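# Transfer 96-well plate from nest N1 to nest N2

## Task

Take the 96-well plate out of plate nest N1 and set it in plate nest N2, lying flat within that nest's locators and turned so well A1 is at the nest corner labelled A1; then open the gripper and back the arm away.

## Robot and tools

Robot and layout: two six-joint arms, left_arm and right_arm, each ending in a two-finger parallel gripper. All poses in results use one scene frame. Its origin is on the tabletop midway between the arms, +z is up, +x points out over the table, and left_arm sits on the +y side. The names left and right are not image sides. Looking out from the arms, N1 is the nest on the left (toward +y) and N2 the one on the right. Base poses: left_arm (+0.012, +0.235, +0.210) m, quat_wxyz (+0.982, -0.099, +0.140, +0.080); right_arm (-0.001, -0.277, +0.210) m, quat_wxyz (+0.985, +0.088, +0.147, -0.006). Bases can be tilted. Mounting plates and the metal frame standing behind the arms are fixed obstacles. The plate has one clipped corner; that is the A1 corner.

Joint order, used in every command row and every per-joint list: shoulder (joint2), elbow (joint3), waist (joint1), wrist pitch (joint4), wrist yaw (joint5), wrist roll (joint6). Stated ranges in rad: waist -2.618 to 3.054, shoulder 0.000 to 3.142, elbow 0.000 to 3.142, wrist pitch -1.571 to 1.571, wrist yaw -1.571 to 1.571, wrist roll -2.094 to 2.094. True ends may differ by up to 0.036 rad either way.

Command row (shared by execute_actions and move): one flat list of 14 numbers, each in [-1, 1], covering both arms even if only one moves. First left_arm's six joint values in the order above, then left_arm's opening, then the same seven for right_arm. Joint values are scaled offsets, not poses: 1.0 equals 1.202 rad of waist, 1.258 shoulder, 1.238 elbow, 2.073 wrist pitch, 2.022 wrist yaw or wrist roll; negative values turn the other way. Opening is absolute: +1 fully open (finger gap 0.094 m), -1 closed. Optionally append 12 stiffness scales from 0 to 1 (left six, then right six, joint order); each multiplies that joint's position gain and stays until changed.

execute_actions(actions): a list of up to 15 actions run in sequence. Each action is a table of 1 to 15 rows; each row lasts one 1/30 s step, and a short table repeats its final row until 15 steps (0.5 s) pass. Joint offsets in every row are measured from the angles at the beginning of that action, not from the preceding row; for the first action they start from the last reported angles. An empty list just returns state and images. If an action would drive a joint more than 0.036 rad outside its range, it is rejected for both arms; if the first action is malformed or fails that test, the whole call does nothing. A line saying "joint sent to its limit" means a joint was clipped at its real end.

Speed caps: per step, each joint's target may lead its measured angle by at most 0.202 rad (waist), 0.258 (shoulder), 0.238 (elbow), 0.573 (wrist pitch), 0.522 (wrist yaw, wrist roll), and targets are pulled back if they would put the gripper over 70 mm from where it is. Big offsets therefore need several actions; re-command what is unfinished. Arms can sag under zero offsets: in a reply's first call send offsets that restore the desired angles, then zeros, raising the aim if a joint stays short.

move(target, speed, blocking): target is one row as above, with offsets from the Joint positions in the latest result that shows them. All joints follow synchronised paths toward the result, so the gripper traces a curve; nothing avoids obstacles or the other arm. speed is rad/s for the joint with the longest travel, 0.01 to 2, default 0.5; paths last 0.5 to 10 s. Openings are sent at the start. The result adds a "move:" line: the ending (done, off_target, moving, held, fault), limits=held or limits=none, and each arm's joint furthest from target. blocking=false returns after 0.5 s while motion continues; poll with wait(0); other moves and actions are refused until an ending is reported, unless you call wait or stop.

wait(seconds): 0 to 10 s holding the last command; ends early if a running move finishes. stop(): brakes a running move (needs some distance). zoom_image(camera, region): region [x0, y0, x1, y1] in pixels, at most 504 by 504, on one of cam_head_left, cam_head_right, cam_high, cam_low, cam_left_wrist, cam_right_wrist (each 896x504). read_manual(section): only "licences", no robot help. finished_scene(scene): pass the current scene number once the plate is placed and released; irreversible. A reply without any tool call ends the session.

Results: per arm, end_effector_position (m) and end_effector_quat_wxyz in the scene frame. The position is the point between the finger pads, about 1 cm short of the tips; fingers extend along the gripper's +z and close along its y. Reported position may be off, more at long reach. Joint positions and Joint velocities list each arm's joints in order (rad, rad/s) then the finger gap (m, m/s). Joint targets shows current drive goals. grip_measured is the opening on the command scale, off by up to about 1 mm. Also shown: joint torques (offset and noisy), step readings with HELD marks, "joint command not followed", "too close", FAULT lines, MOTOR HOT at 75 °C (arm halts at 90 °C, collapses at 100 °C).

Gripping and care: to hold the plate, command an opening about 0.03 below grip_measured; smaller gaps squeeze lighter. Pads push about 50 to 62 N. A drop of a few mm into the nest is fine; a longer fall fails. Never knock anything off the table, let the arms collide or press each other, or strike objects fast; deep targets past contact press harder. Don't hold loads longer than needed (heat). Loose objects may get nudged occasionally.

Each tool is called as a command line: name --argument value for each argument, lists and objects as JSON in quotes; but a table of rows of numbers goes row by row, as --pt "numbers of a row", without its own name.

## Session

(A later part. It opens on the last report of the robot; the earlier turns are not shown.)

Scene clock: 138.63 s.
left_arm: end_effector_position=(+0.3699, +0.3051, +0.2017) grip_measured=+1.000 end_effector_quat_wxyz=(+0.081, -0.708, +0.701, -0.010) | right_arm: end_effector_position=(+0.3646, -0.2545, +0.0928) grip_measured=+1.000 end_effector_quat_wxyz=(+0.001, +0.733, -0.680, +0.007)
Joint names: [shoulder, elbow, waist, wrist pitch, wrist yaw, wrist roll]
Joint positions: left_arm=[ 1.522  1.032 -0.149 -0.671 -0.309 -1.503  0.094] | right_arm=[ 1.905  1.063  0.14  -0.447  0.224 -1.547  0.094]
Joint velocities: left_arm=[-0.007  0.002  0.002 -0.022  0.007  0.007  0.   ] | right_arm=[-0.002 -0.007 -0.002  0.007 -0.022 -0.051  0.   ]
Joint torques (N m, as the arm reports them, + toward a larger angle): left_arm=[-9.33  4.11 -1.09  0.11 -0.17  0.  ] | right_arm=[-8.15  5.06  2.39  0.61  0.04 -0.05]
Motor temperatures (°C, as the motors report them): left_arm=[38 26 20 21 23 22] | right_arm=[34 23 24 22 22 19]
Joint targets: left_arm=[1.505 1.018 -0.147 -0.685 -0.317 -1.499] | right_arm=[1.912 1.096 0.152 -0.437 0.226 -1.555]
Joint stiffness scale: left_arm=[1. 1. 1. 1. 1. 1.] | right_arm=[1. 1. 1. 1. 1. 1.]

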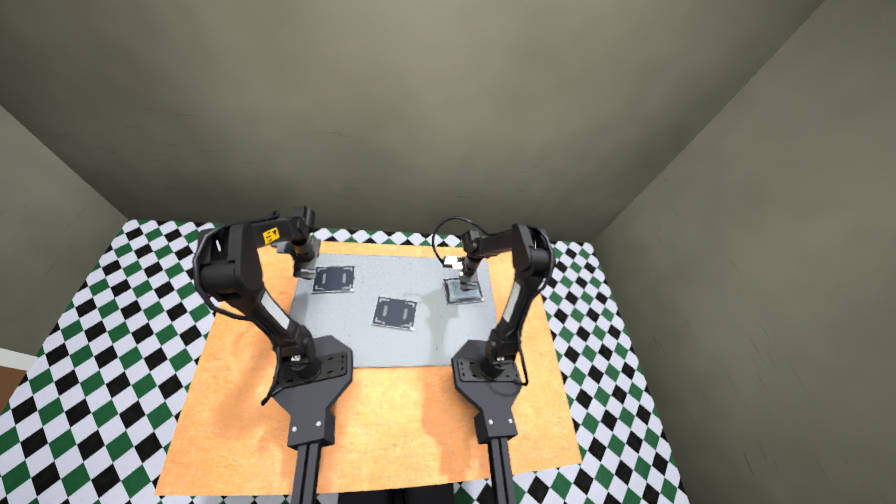

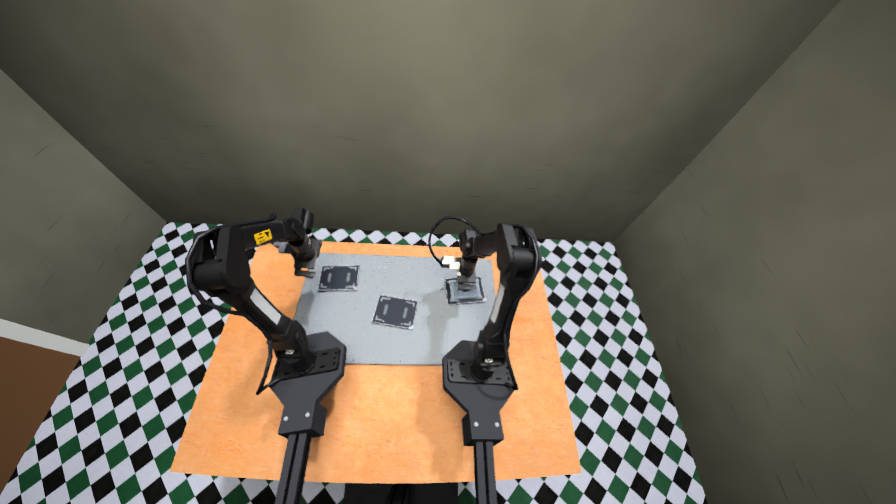

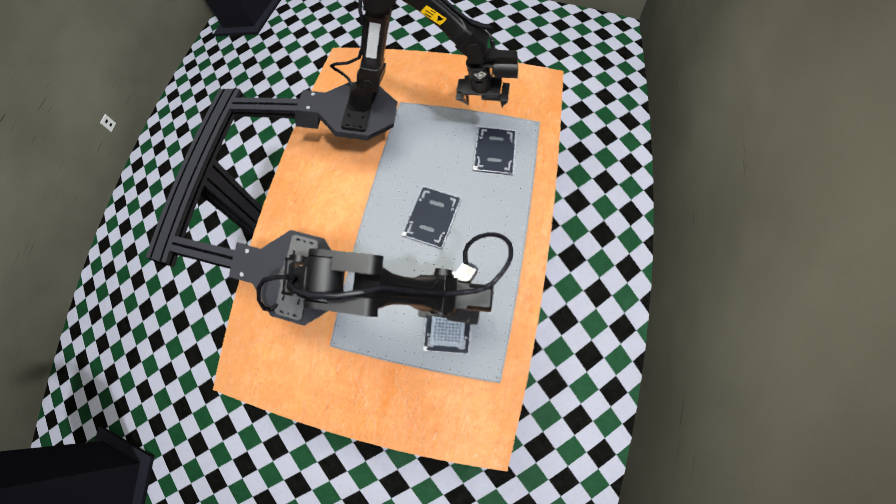

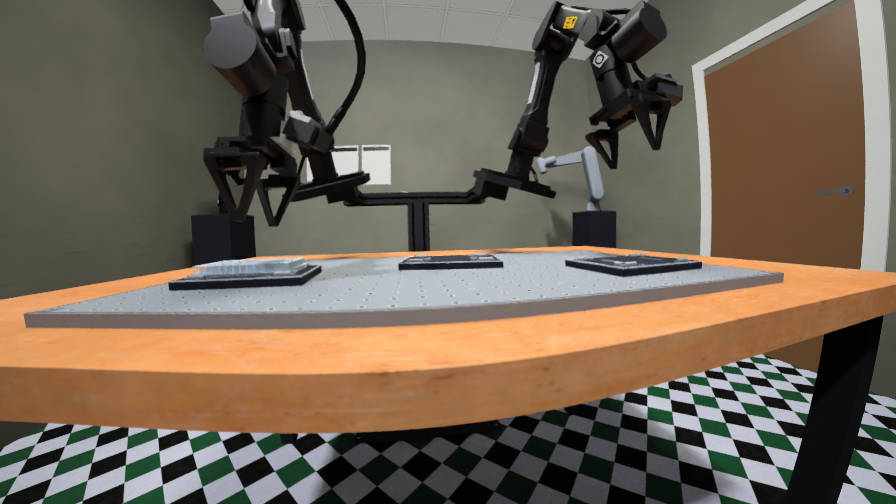

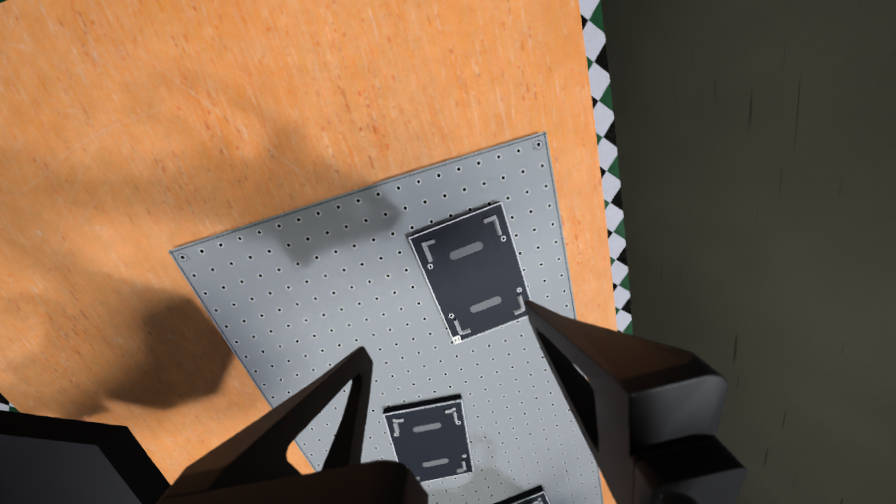

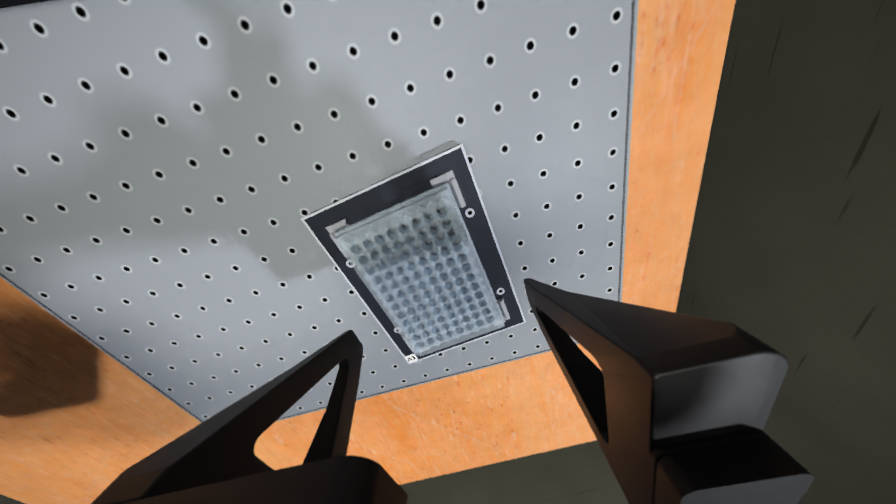

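move --target '[-0.0135,-0.011,0.002,-0.007,-0.004,0.002,1, 0.0549,-0.0614,-0.0393,0.069,-0.0094,-0.054,1]' --speed 0.3

Scene clock: 214.87 s.
left_arm: end_effector_position=(+0.3699, +0.3051, +0.2017) grip_measured=+1.000 end_effector_quat_wxyz=(+0.081, -0.708, +0.701, -0.010) | right_arm: end_effector_position=(+0.3534, -0.2643, +0.0615) grip_measured=+1.000 end_effector_quat_wxyz=(+0.004, +0.753, -0.658, +0.009)
Joint names: [shoulder, elbow, waist, wrist pitch, wrist yaw, wrist roll]
Joint positions: left_arm=[ 1.522  1.032 -0.149 -0.671 -0.309 -1.503  0.094] | right_arm=[ 1.97   1.002  0.099 -0.314  0.22  -1.649  0.094]
Joint velocities: left_arm=[-0.007 -0.027  0.002  0.081  0.007  0.007  0.   ] | right_arm=[-0.002 -0.002 -0.017  0.022 -0.007 -0.022  0.   ]
Joint torques (N m, as the arm reports them, + toward a larger angle): left_arm=[-9.33  4.11 -1.09  0.11 -0.17  0.  ] | right_arm=[-8.44  1.29  1.08  0.59 -0.16 -0.03]
Motor temperatures (°C, as the motors report them): left_arm=[38 25 20 21 23 22] | right_arm=[34 23 24 22 22 19]
Joint targets: left_arm=[1.505 1.018 -0.147 -0.685 -0.317 -1.499] | right_arm=[1.974 0.986 0.093 -0.304 0.205 -1.656]
Joint stiffness scale: left_arm=[1. 1. 1. 1. 1. 1.] | right_arm=[1. 1. 1. 1. 1. 1.]
move: done; limits=none; left_arm: farthest joint: the shoulder, 0.017 radians from its target (0.017 radians at the start); right_arm: farthest joint: the elbow, 0.015 radians from its target (0.076 radians at the start)

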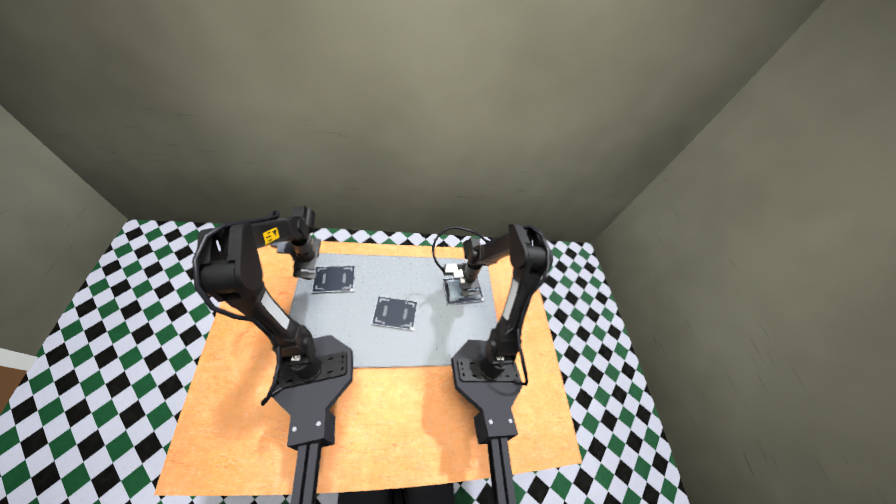

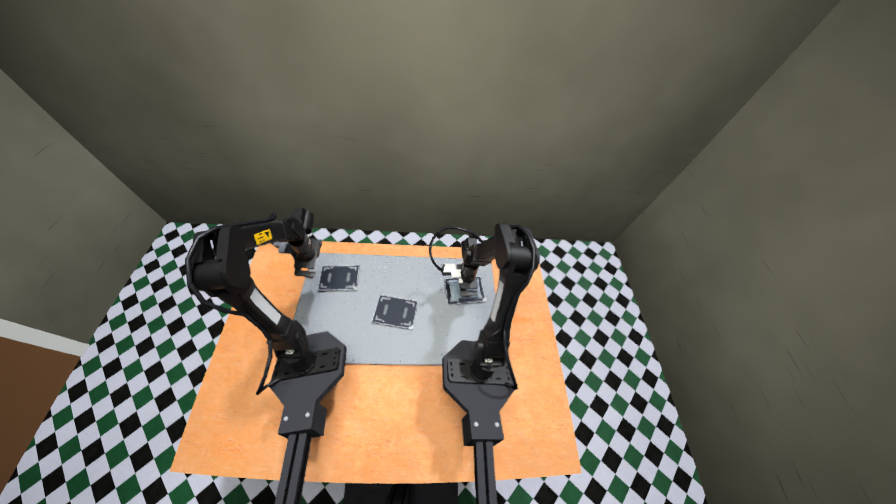

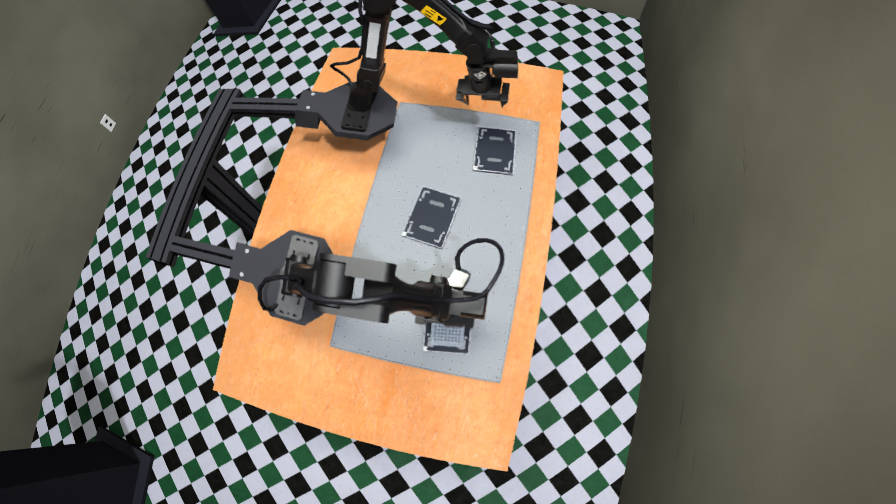

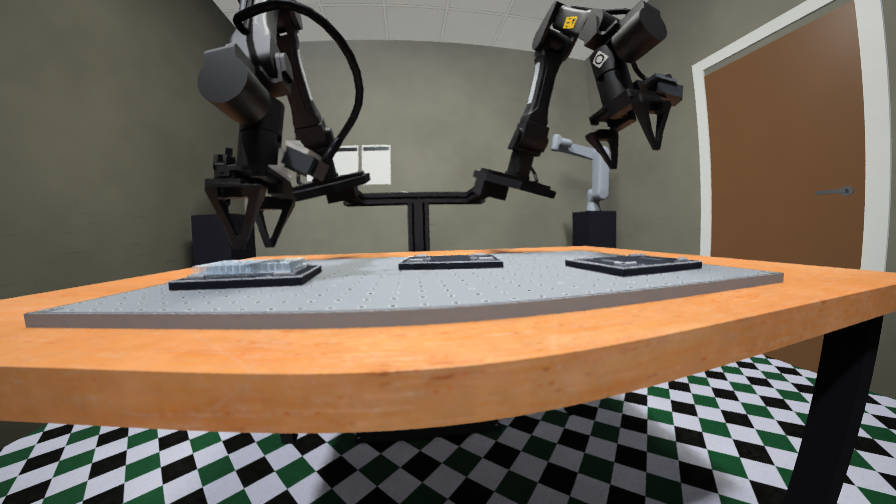

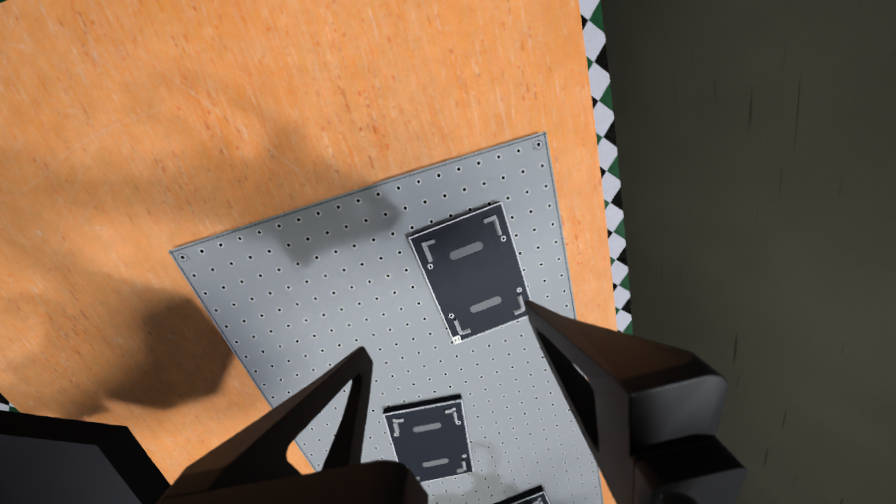

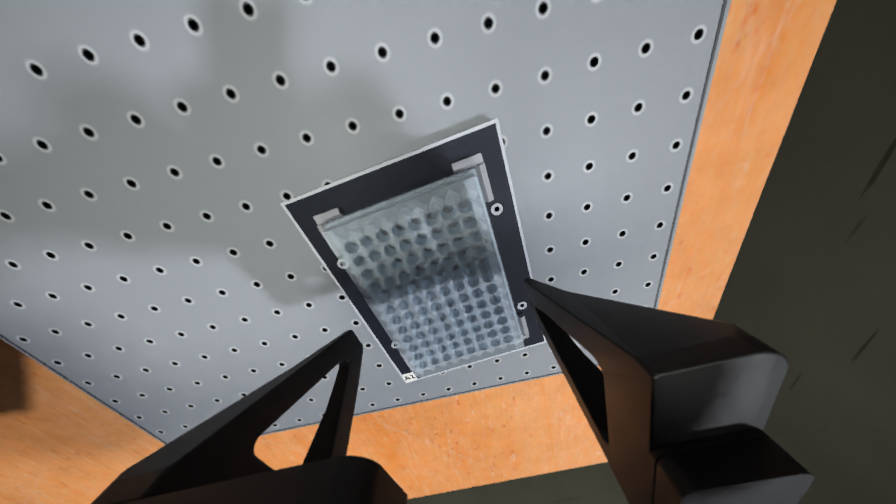

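zoom_image --camera "cam_right_wrist" --region '[270, 110, 570, 400]'

Region (270, 110, 570, 400) of cam_right_wrist's 896x504 image, scaled by 1.680, with more detail than that image has; it fills the top 487 rows of this view, and the rest is white.

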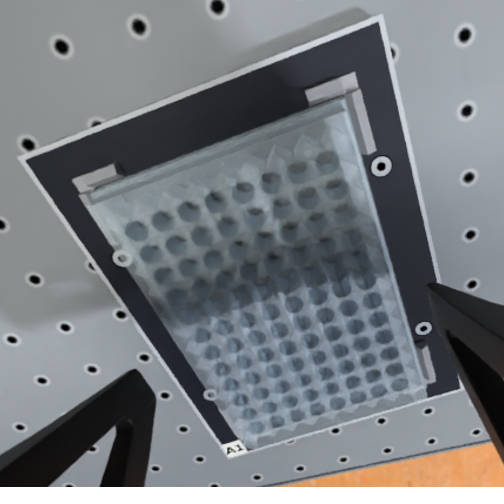

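move --target '[-0.0135,-0.011,0.002,-0.007,-0.004,0.002,1, 0.0655,0.031,-0.016,0.0375,-0.008,-0.0203,1]' --speed 0.08

Scene clock: 248.00 s.
left_arm: end_effector_position=(+0.3699, +0.3051, +0.2017) grip_measured=+1.000 end_effector_quat_wxyz=(+0.081, -0.708, +0.701, -0.010) | right_arm: end_effector_position=(+0.3499, -0.2645, +0.0387) grip_measured=+1.000 end_effector_quat_wxyz=(+0.008, +0.761, -0.649, +0.007)
Joint names: [shoulder, elbow, waist, wrist pitch, wrist yaw, wrist roll]
Joint positions: left_arm=[ 1.522  1.032 -0.149 -0.671 -0.309 -1.503  0.094] | right_arm=[ 2.045  1.002  0.087 -0.245  0.219 -1.682  0.094]
Joint velocities: left_arm=[ 0.012 -0.002 -0.007 -0.007 -0.007  0.007  0.   ] | right_arm=[ 0.007 -0.017 -0.012 -0.051  0.022 -0.007  0.   ]
Joint torques (N m, as the arm reports them, + toward a larger angle): left_arm=[-9.33  4.12 -1.09  0.11 -0.17  0.  ] | right_arm=[-8.24  4.67  1.    0.59 -0.15 -0.05]
Motor temperatures (°C, as the motors report them): left_arm=[38 25 20 21 23 22] | right_arm=[35 22 24 22 22 19]
Joint targets: left_arm=[1.505 1.018 -0.147 -0.685 -0.317 -1.499] | right_arm=[2.053 1.040 0.080 -0.236 0.204 -1.690]
Joint stiffness scale: left_arm=[1. 1. 1. 1. 1. 1.] | right_arm=[1. 1. 1. 1. 1. 1.]
move: off_target (right_arm); limits=none; left_arm: farthest joint: the shoulder, 0.017 radians from its target (0.017 radians at the start); right_arm: farthest joint: the elbow, 0.039 radians from its target (0.039 radians at the start)

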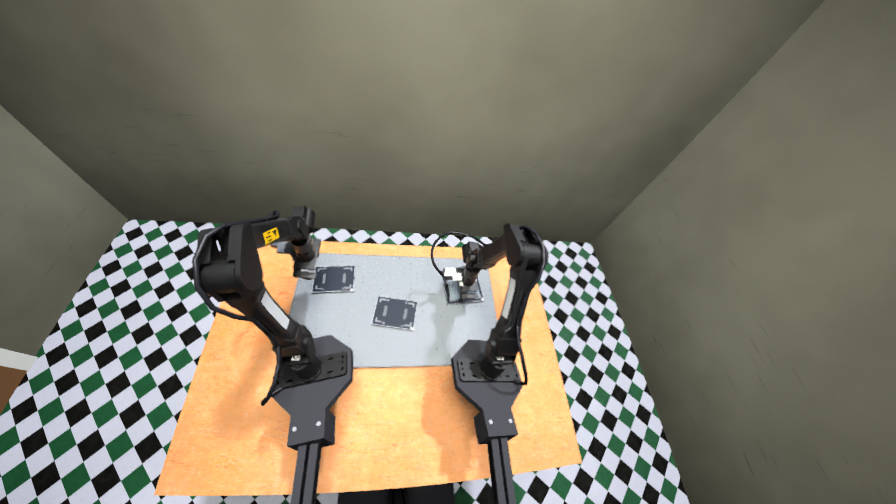

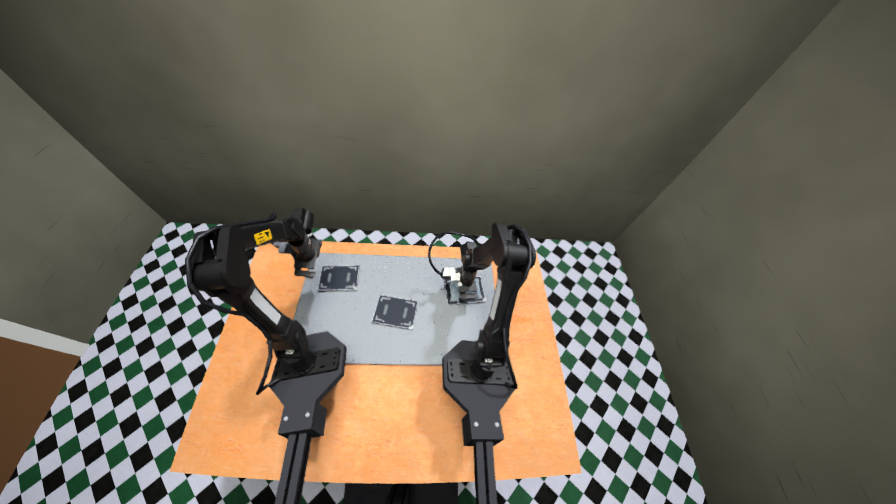

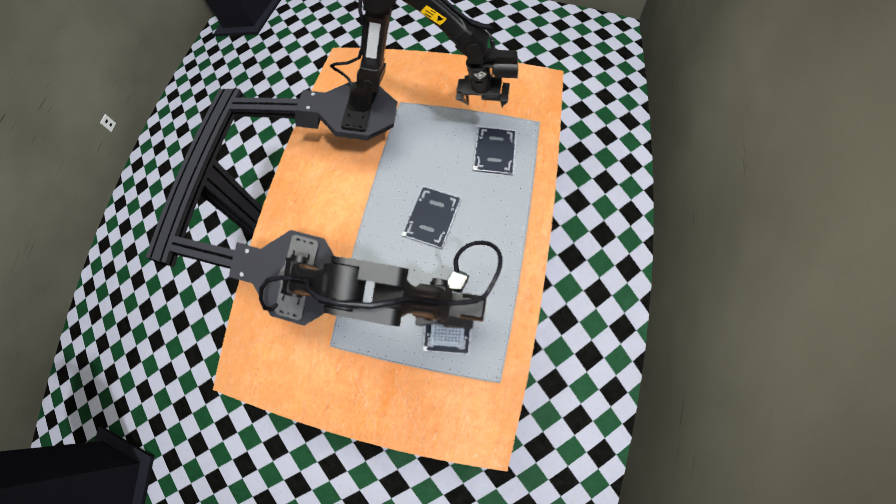

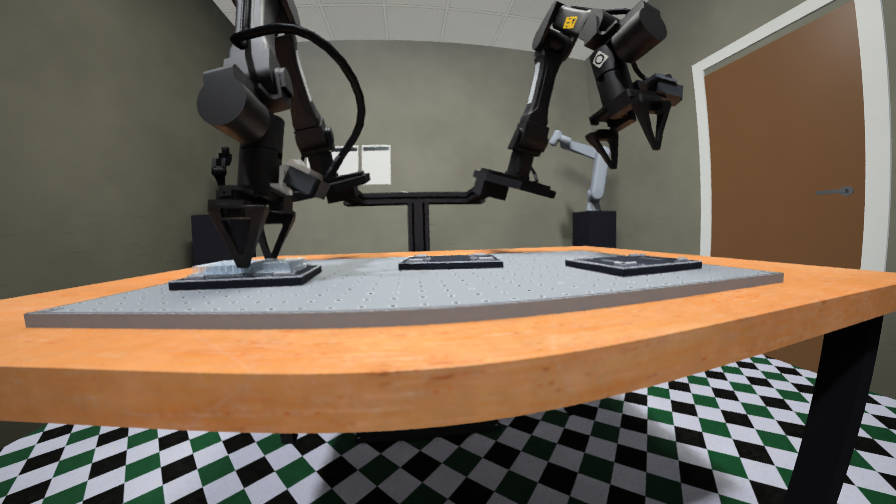

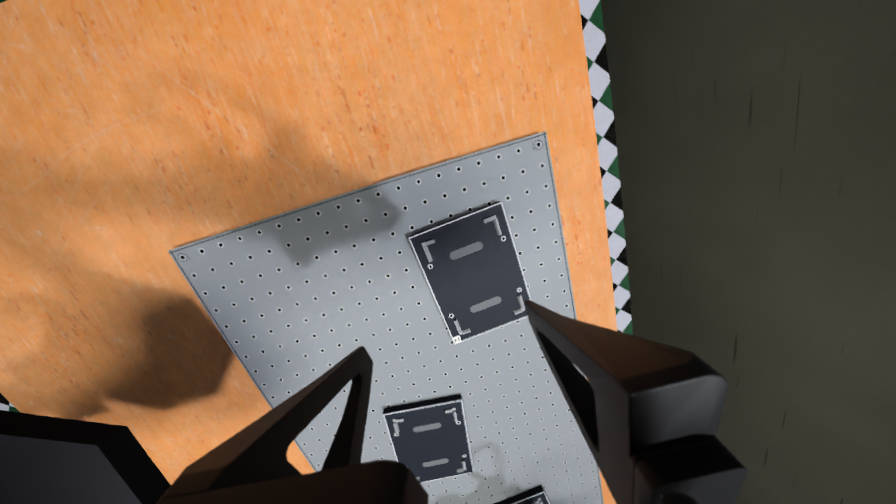

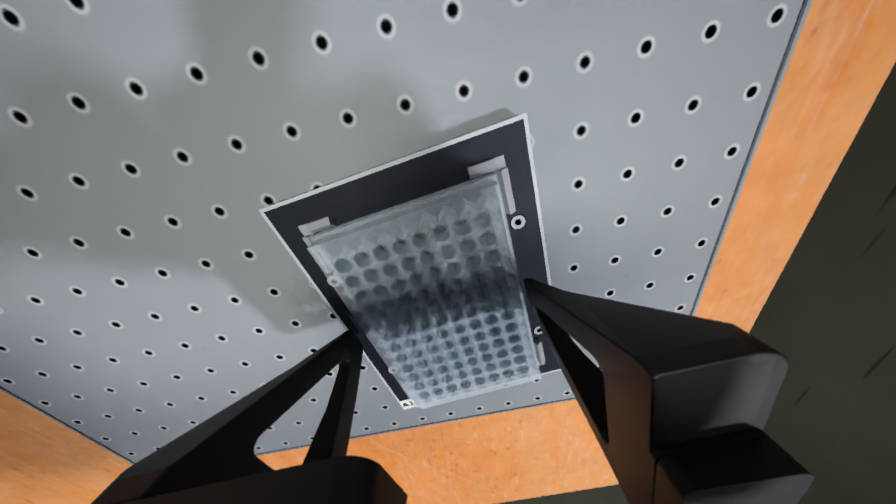

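zoom_image --camera "cam_right_wrist" --region '[250, 100, 600, 420]'

zoom_image --camera "cam_low" --region '[150, 190, 350, 310]'

Region (250, 100, 600, 420) of cam_right_wrist's 896x504 image, scaled by 1.440, with more detail than that image has; it fills the top 461 rows of this view, and the rest is white.

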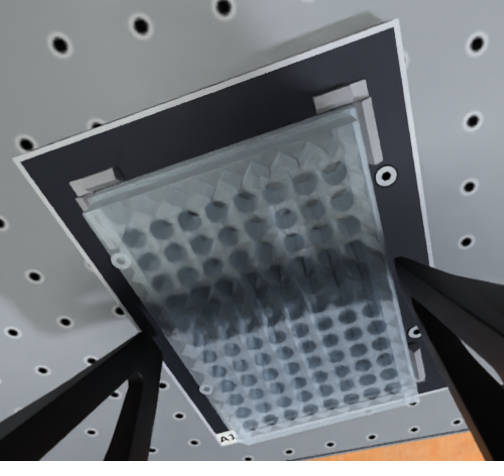

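Region (150, 190, 350, 310) of cam_low's 896x504 image, scaled by 2.520, with more detail than that image has; it fills the top 302 rows of this view, and the rest is white.

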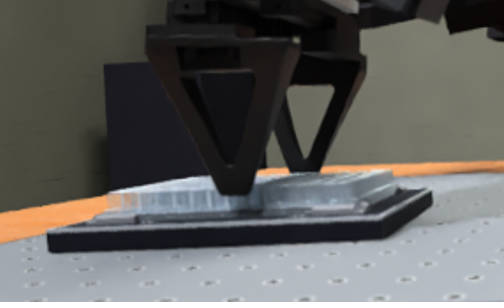

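move --target '[-0.0135,-0.011,0.002,-0.007,-0.004,0.002,1, 0.014,0.02,-0.006,0.009,-0.0074,-0.004,1]' --speed 0.03

Scene clock: 276.30 s.
left_arm: end_effector_position=(+0.3699, +0.3051, +0.2017) grip_measured=+1.000 end_effector_quat_wxyz=(+0.081, -0.708, +0.701, -0.010) | right_arm: end_effector_position=(+0.3522, -0.2644, +0.0387) grip_measured=+1.000 end_effector_quat_wxyz=(+0.005, +0.760, -0.650, +0.010)
Joint names: [shoulder, elbow, waist, wrist pitch, wrist yaw, wrist roll]
Joint positions: left_arm=[ 1.522  1.032 -0.149 -0.671 -0.309 -1.503  0.094] | right_arm=[ 2.045  1.002  0.087 -0.236  0.219 -1.683  0.094]
Joint velocities: left_arm=[-0.022  0.007  0.002 -0.11  -0.022 -0.022  0.   ] | right_arm=[-0.007  0.007 -0.002  0.037 -0.022 -0.007  0.   ]
Joint torques (N m, as the arm reports them, + toward a larger angle): left_arm=[-9.32  4.11 -1.09  0.11 -0.17  0.  ] | right_arm=[-7.51  3.7   0.97  0.58 -0.15 -0.05]
Motor temperatures (°C, as the motors report them): left_arm=[38 25 20 21 23 22] | right_arm=[35 23 24 22 22 19]
Joint targets: left_arm=[1.505 1.018 -0.147 -0.685 -0.317 -1.499] | right_arm=[2.063 1.026 0.079 -0.227 0.204 -1.690]
Joint stiffness scale: left_arm=[1. 1. 1. 1. 1. 1.] | right_arm=[1. 1. 1. 1. 1. 1.]
move: off_target (right_arm); limits=none; left_arm: farthest joint: the shoulder, 0.017 radians from its target (0.017 radians at the start); right_arm: farthest joint: the elbow, 0.025 radians from its target (0.025 radians at the start)

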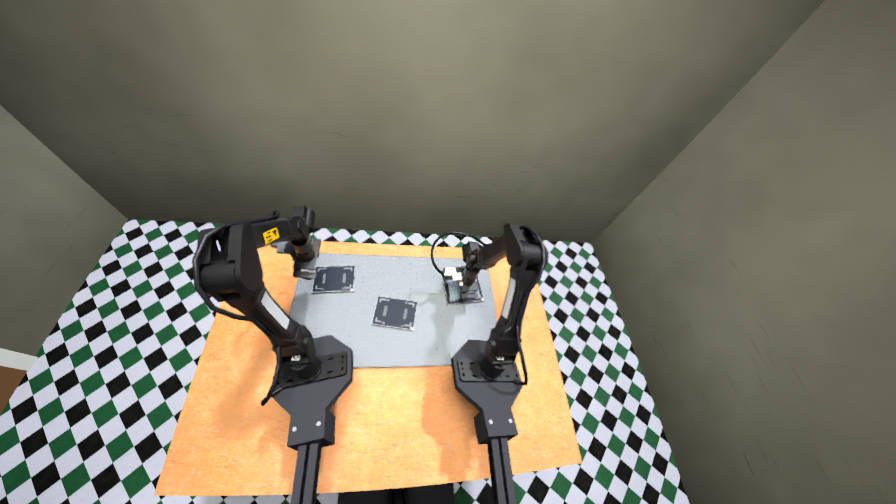

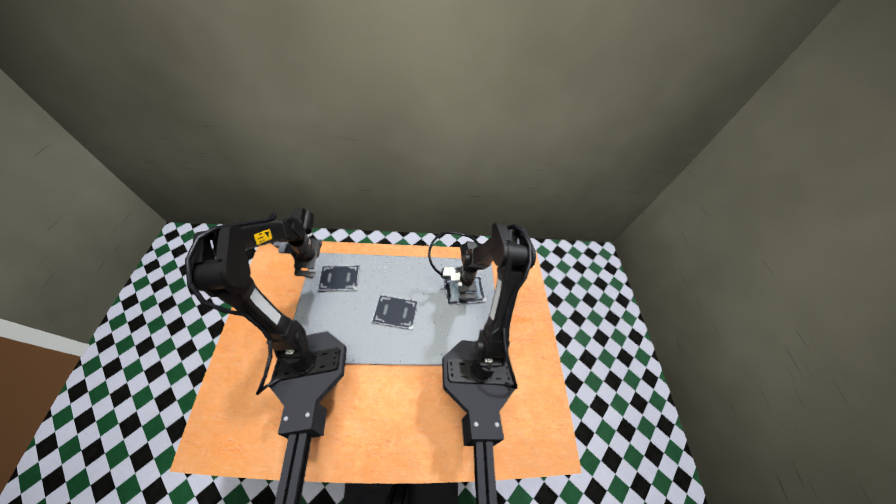

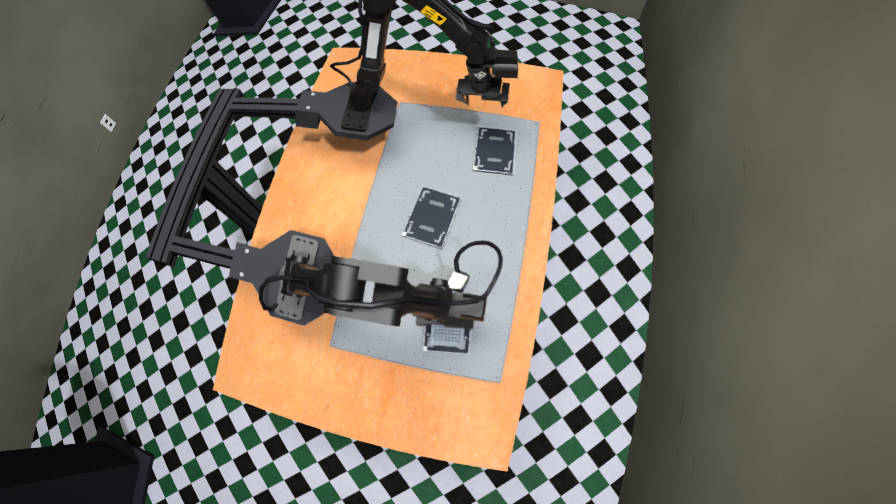

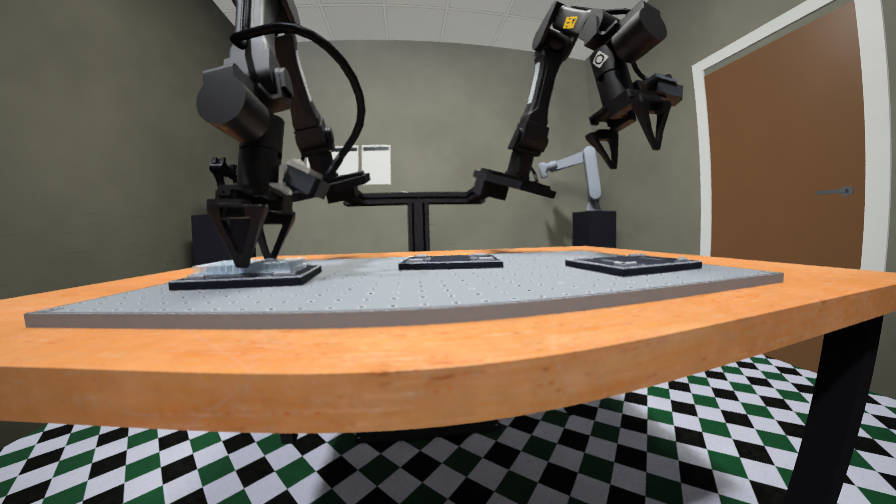

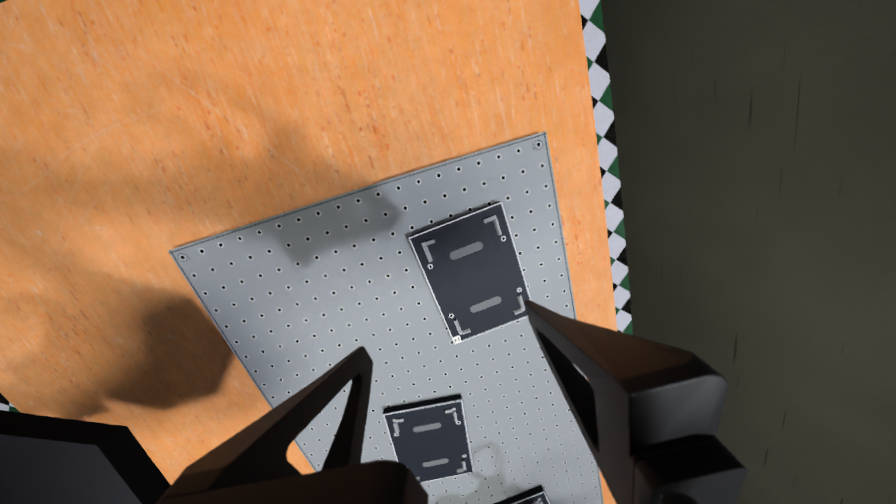

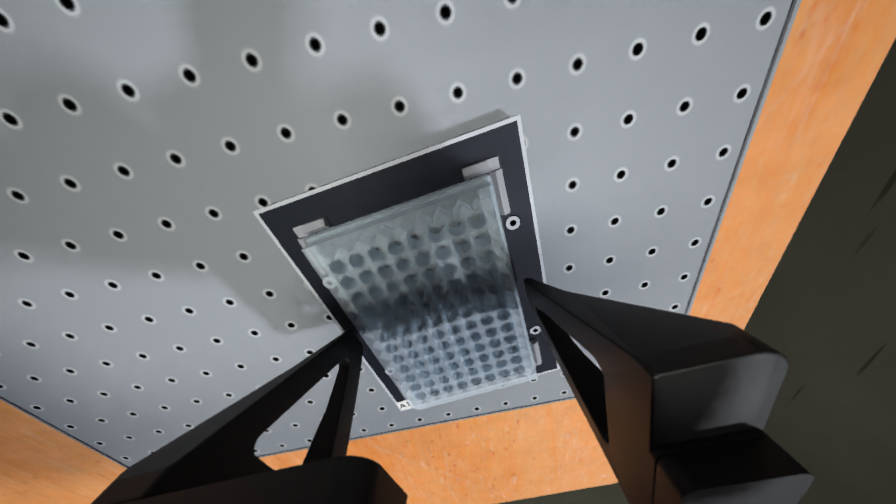

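zoom_image --camera "cam_low" --region '[170, 220, 330, 300]'

zoom_image --camera "cam_right_wrist" --region '[300, 220, 600, 420]'

Region (170, 220, 330, 300) of cam_low's 896x504 image, scaled by 3.150, with more detail than that image has.

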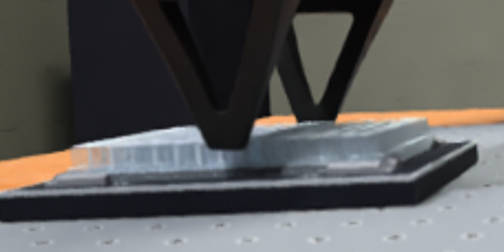

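Region (300, 220, 600, 420) of cam_right_wrist's 896x504 image, scaled by 1.680, with more detail than that image has.

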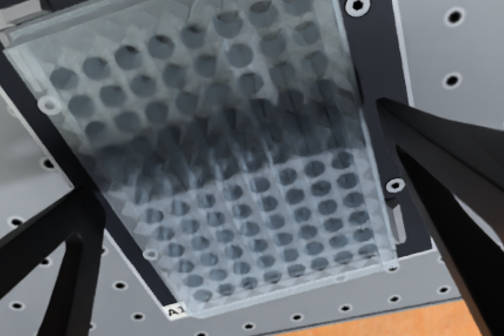

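move --target '[-0.0135,-0.011,0.002,-0.007,-0.004,0.002,1, 0.0215,0.015,-0.008,0.010,-0.0074,-0.004,1]' --speed 0.05

Scene clock: 289.23 s.
left_arm: end_effector_position=(+0.3699, +0.3051, +0.2017) grip_measured=+1.000 end_effector_quat_wxyz=(+0.081, -0.708, +0.701, -0.010) | right_arm: end_effector_position=(+0.3493, -0.2634, +0.0329) grip_measured=+1.000 end_effector_quat_wxyz=(+0.008, +0.761, -0.649, +0.007)
Joint names: [shoulder, elbow, waist, wrist pitch, wrist yaw, wrist roll]
Joint positions: left_arm=[ 1.522  1.032 -0.149 -0.671 -0.309 -1.503  0.094] | right_arm=[ 2.065  1.002  0.087 -0.225  0.219 -1.683  0.094]
Joint velocities: left_arm=[-0.027 -0.027  0.012  0.037  0.007 -0.007  0.   ] | right_arm=[-0.012 -0.002  0.007  0.007 -0.037  0.066  0.   ]
Joint torques (N m, as the arm reports them, + toward a larger angle): left_arm=[-9.33  4.11 -1.09  0.11 -0.17  0.  ] | right_arm=[-8.31  3.17  0.81  0.58 -0.15 -0.05]
Motor temperatures (°C, as the motors report them): left_arm=[38 25 20 21 23 22] | right_arm=[34 23 24 22 22 19]
Joint targets: left_arm=[1.505 1.018 -0.147 -0.685 -0.317 -1.499] | right_arm=[2.072 1.020 0.077 -0.216 0.204 -1.691]
Joint stiffness scale: left_arm=[1. 1. 1. 1. 1. 1.] | right_arm=[1. 1. 1. 1. 1. 1.]
move: done; limits=none; left_arm: farthest joint: the shoulder, 0.017 radians from its target (0.017 radians at the start); right_arm: farthest joint: the elbow, 0.019 radians from its target (0.019 radians at the start)

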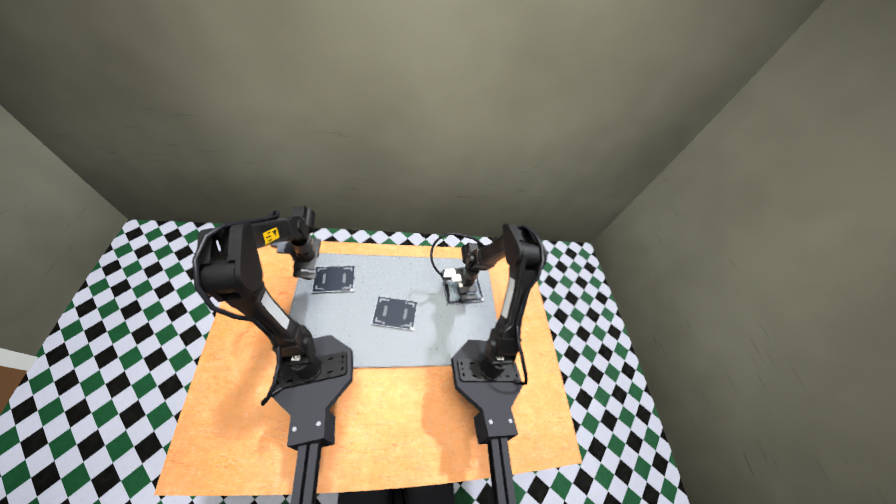

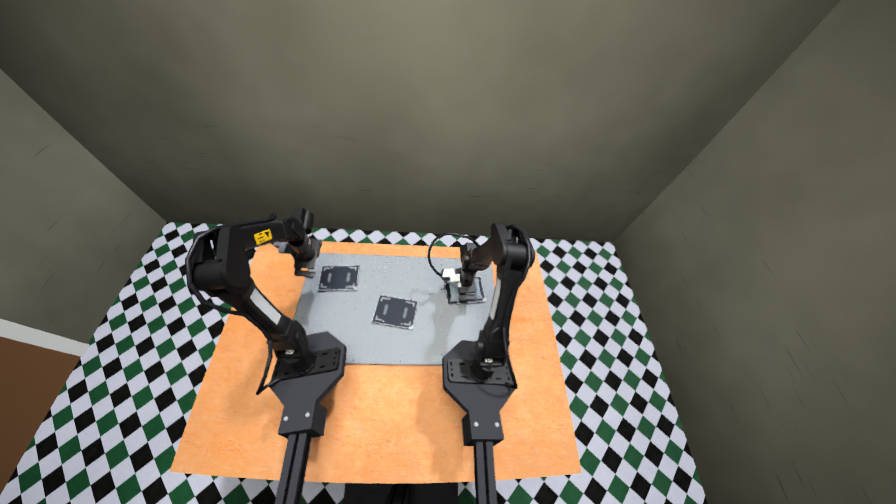

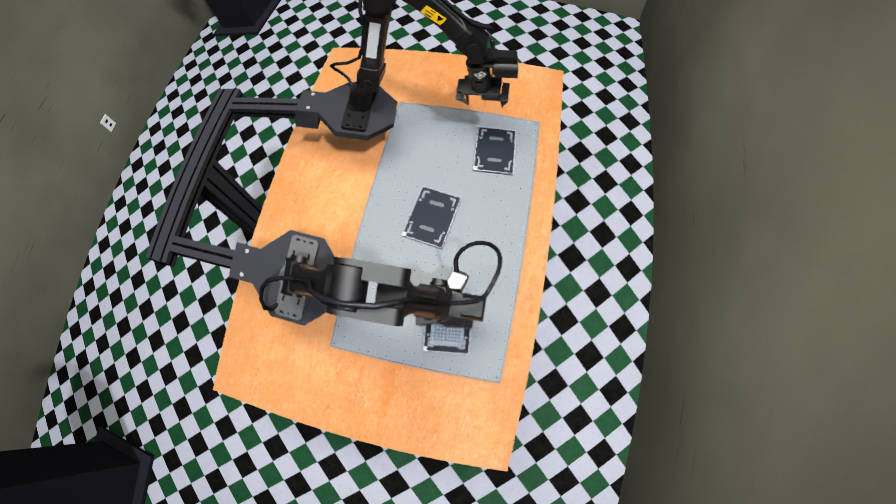

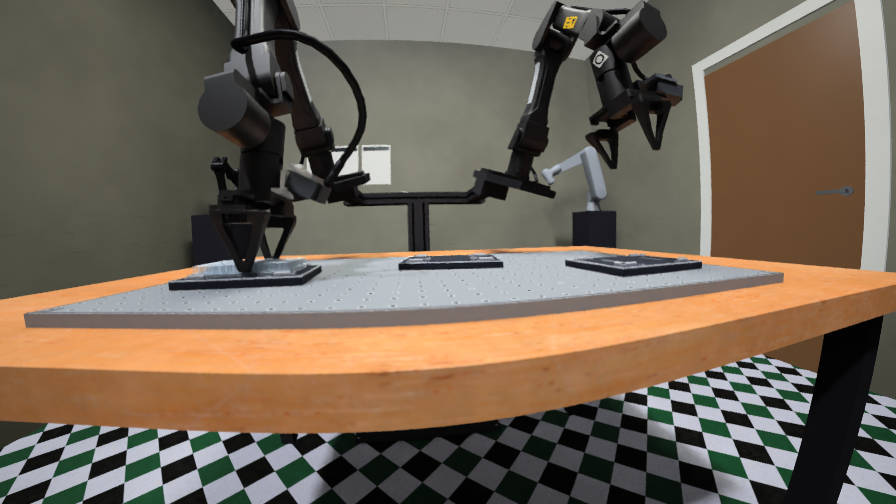

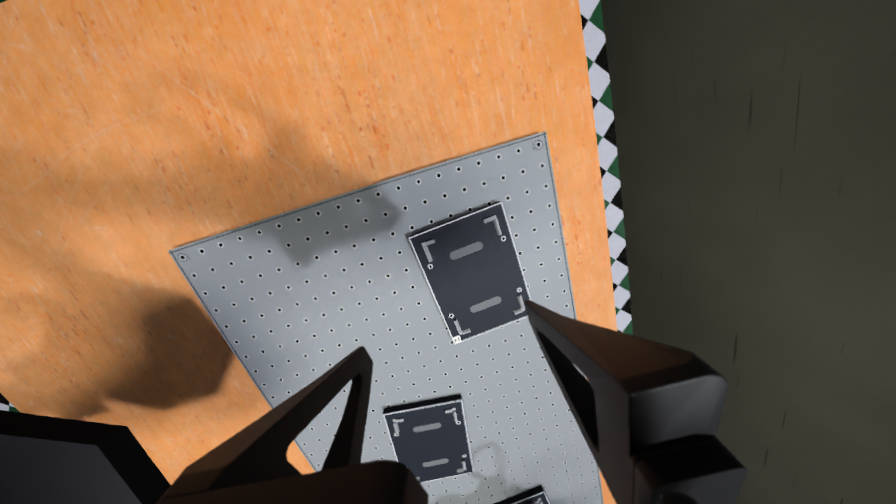

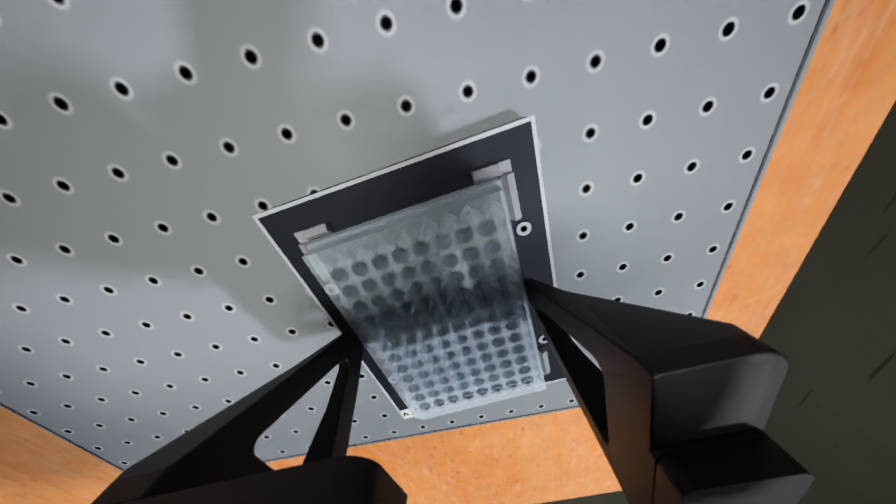

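zoom_image --camera "cam_low" --region '[170, 220, 330, 300]'

zoom_image --camera "cam_right_wrist" --region '[300, 220, 600, 420]'

Region (170, 220, 330, 300) of cam_low's 896x504 image, scaled by 3.150, with more detail than that image has.

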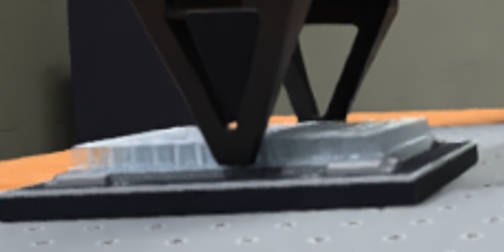

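Region (300, 220, 600, 420) of cam_right_wrist's 896x504 image, scaled by 1.680, with more detail than that image has.

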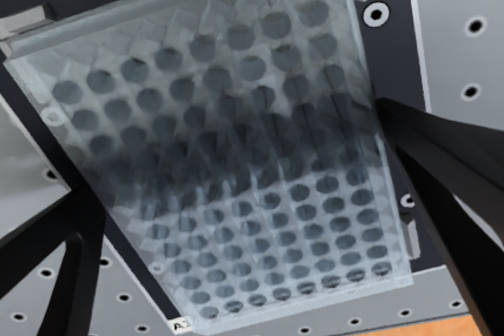

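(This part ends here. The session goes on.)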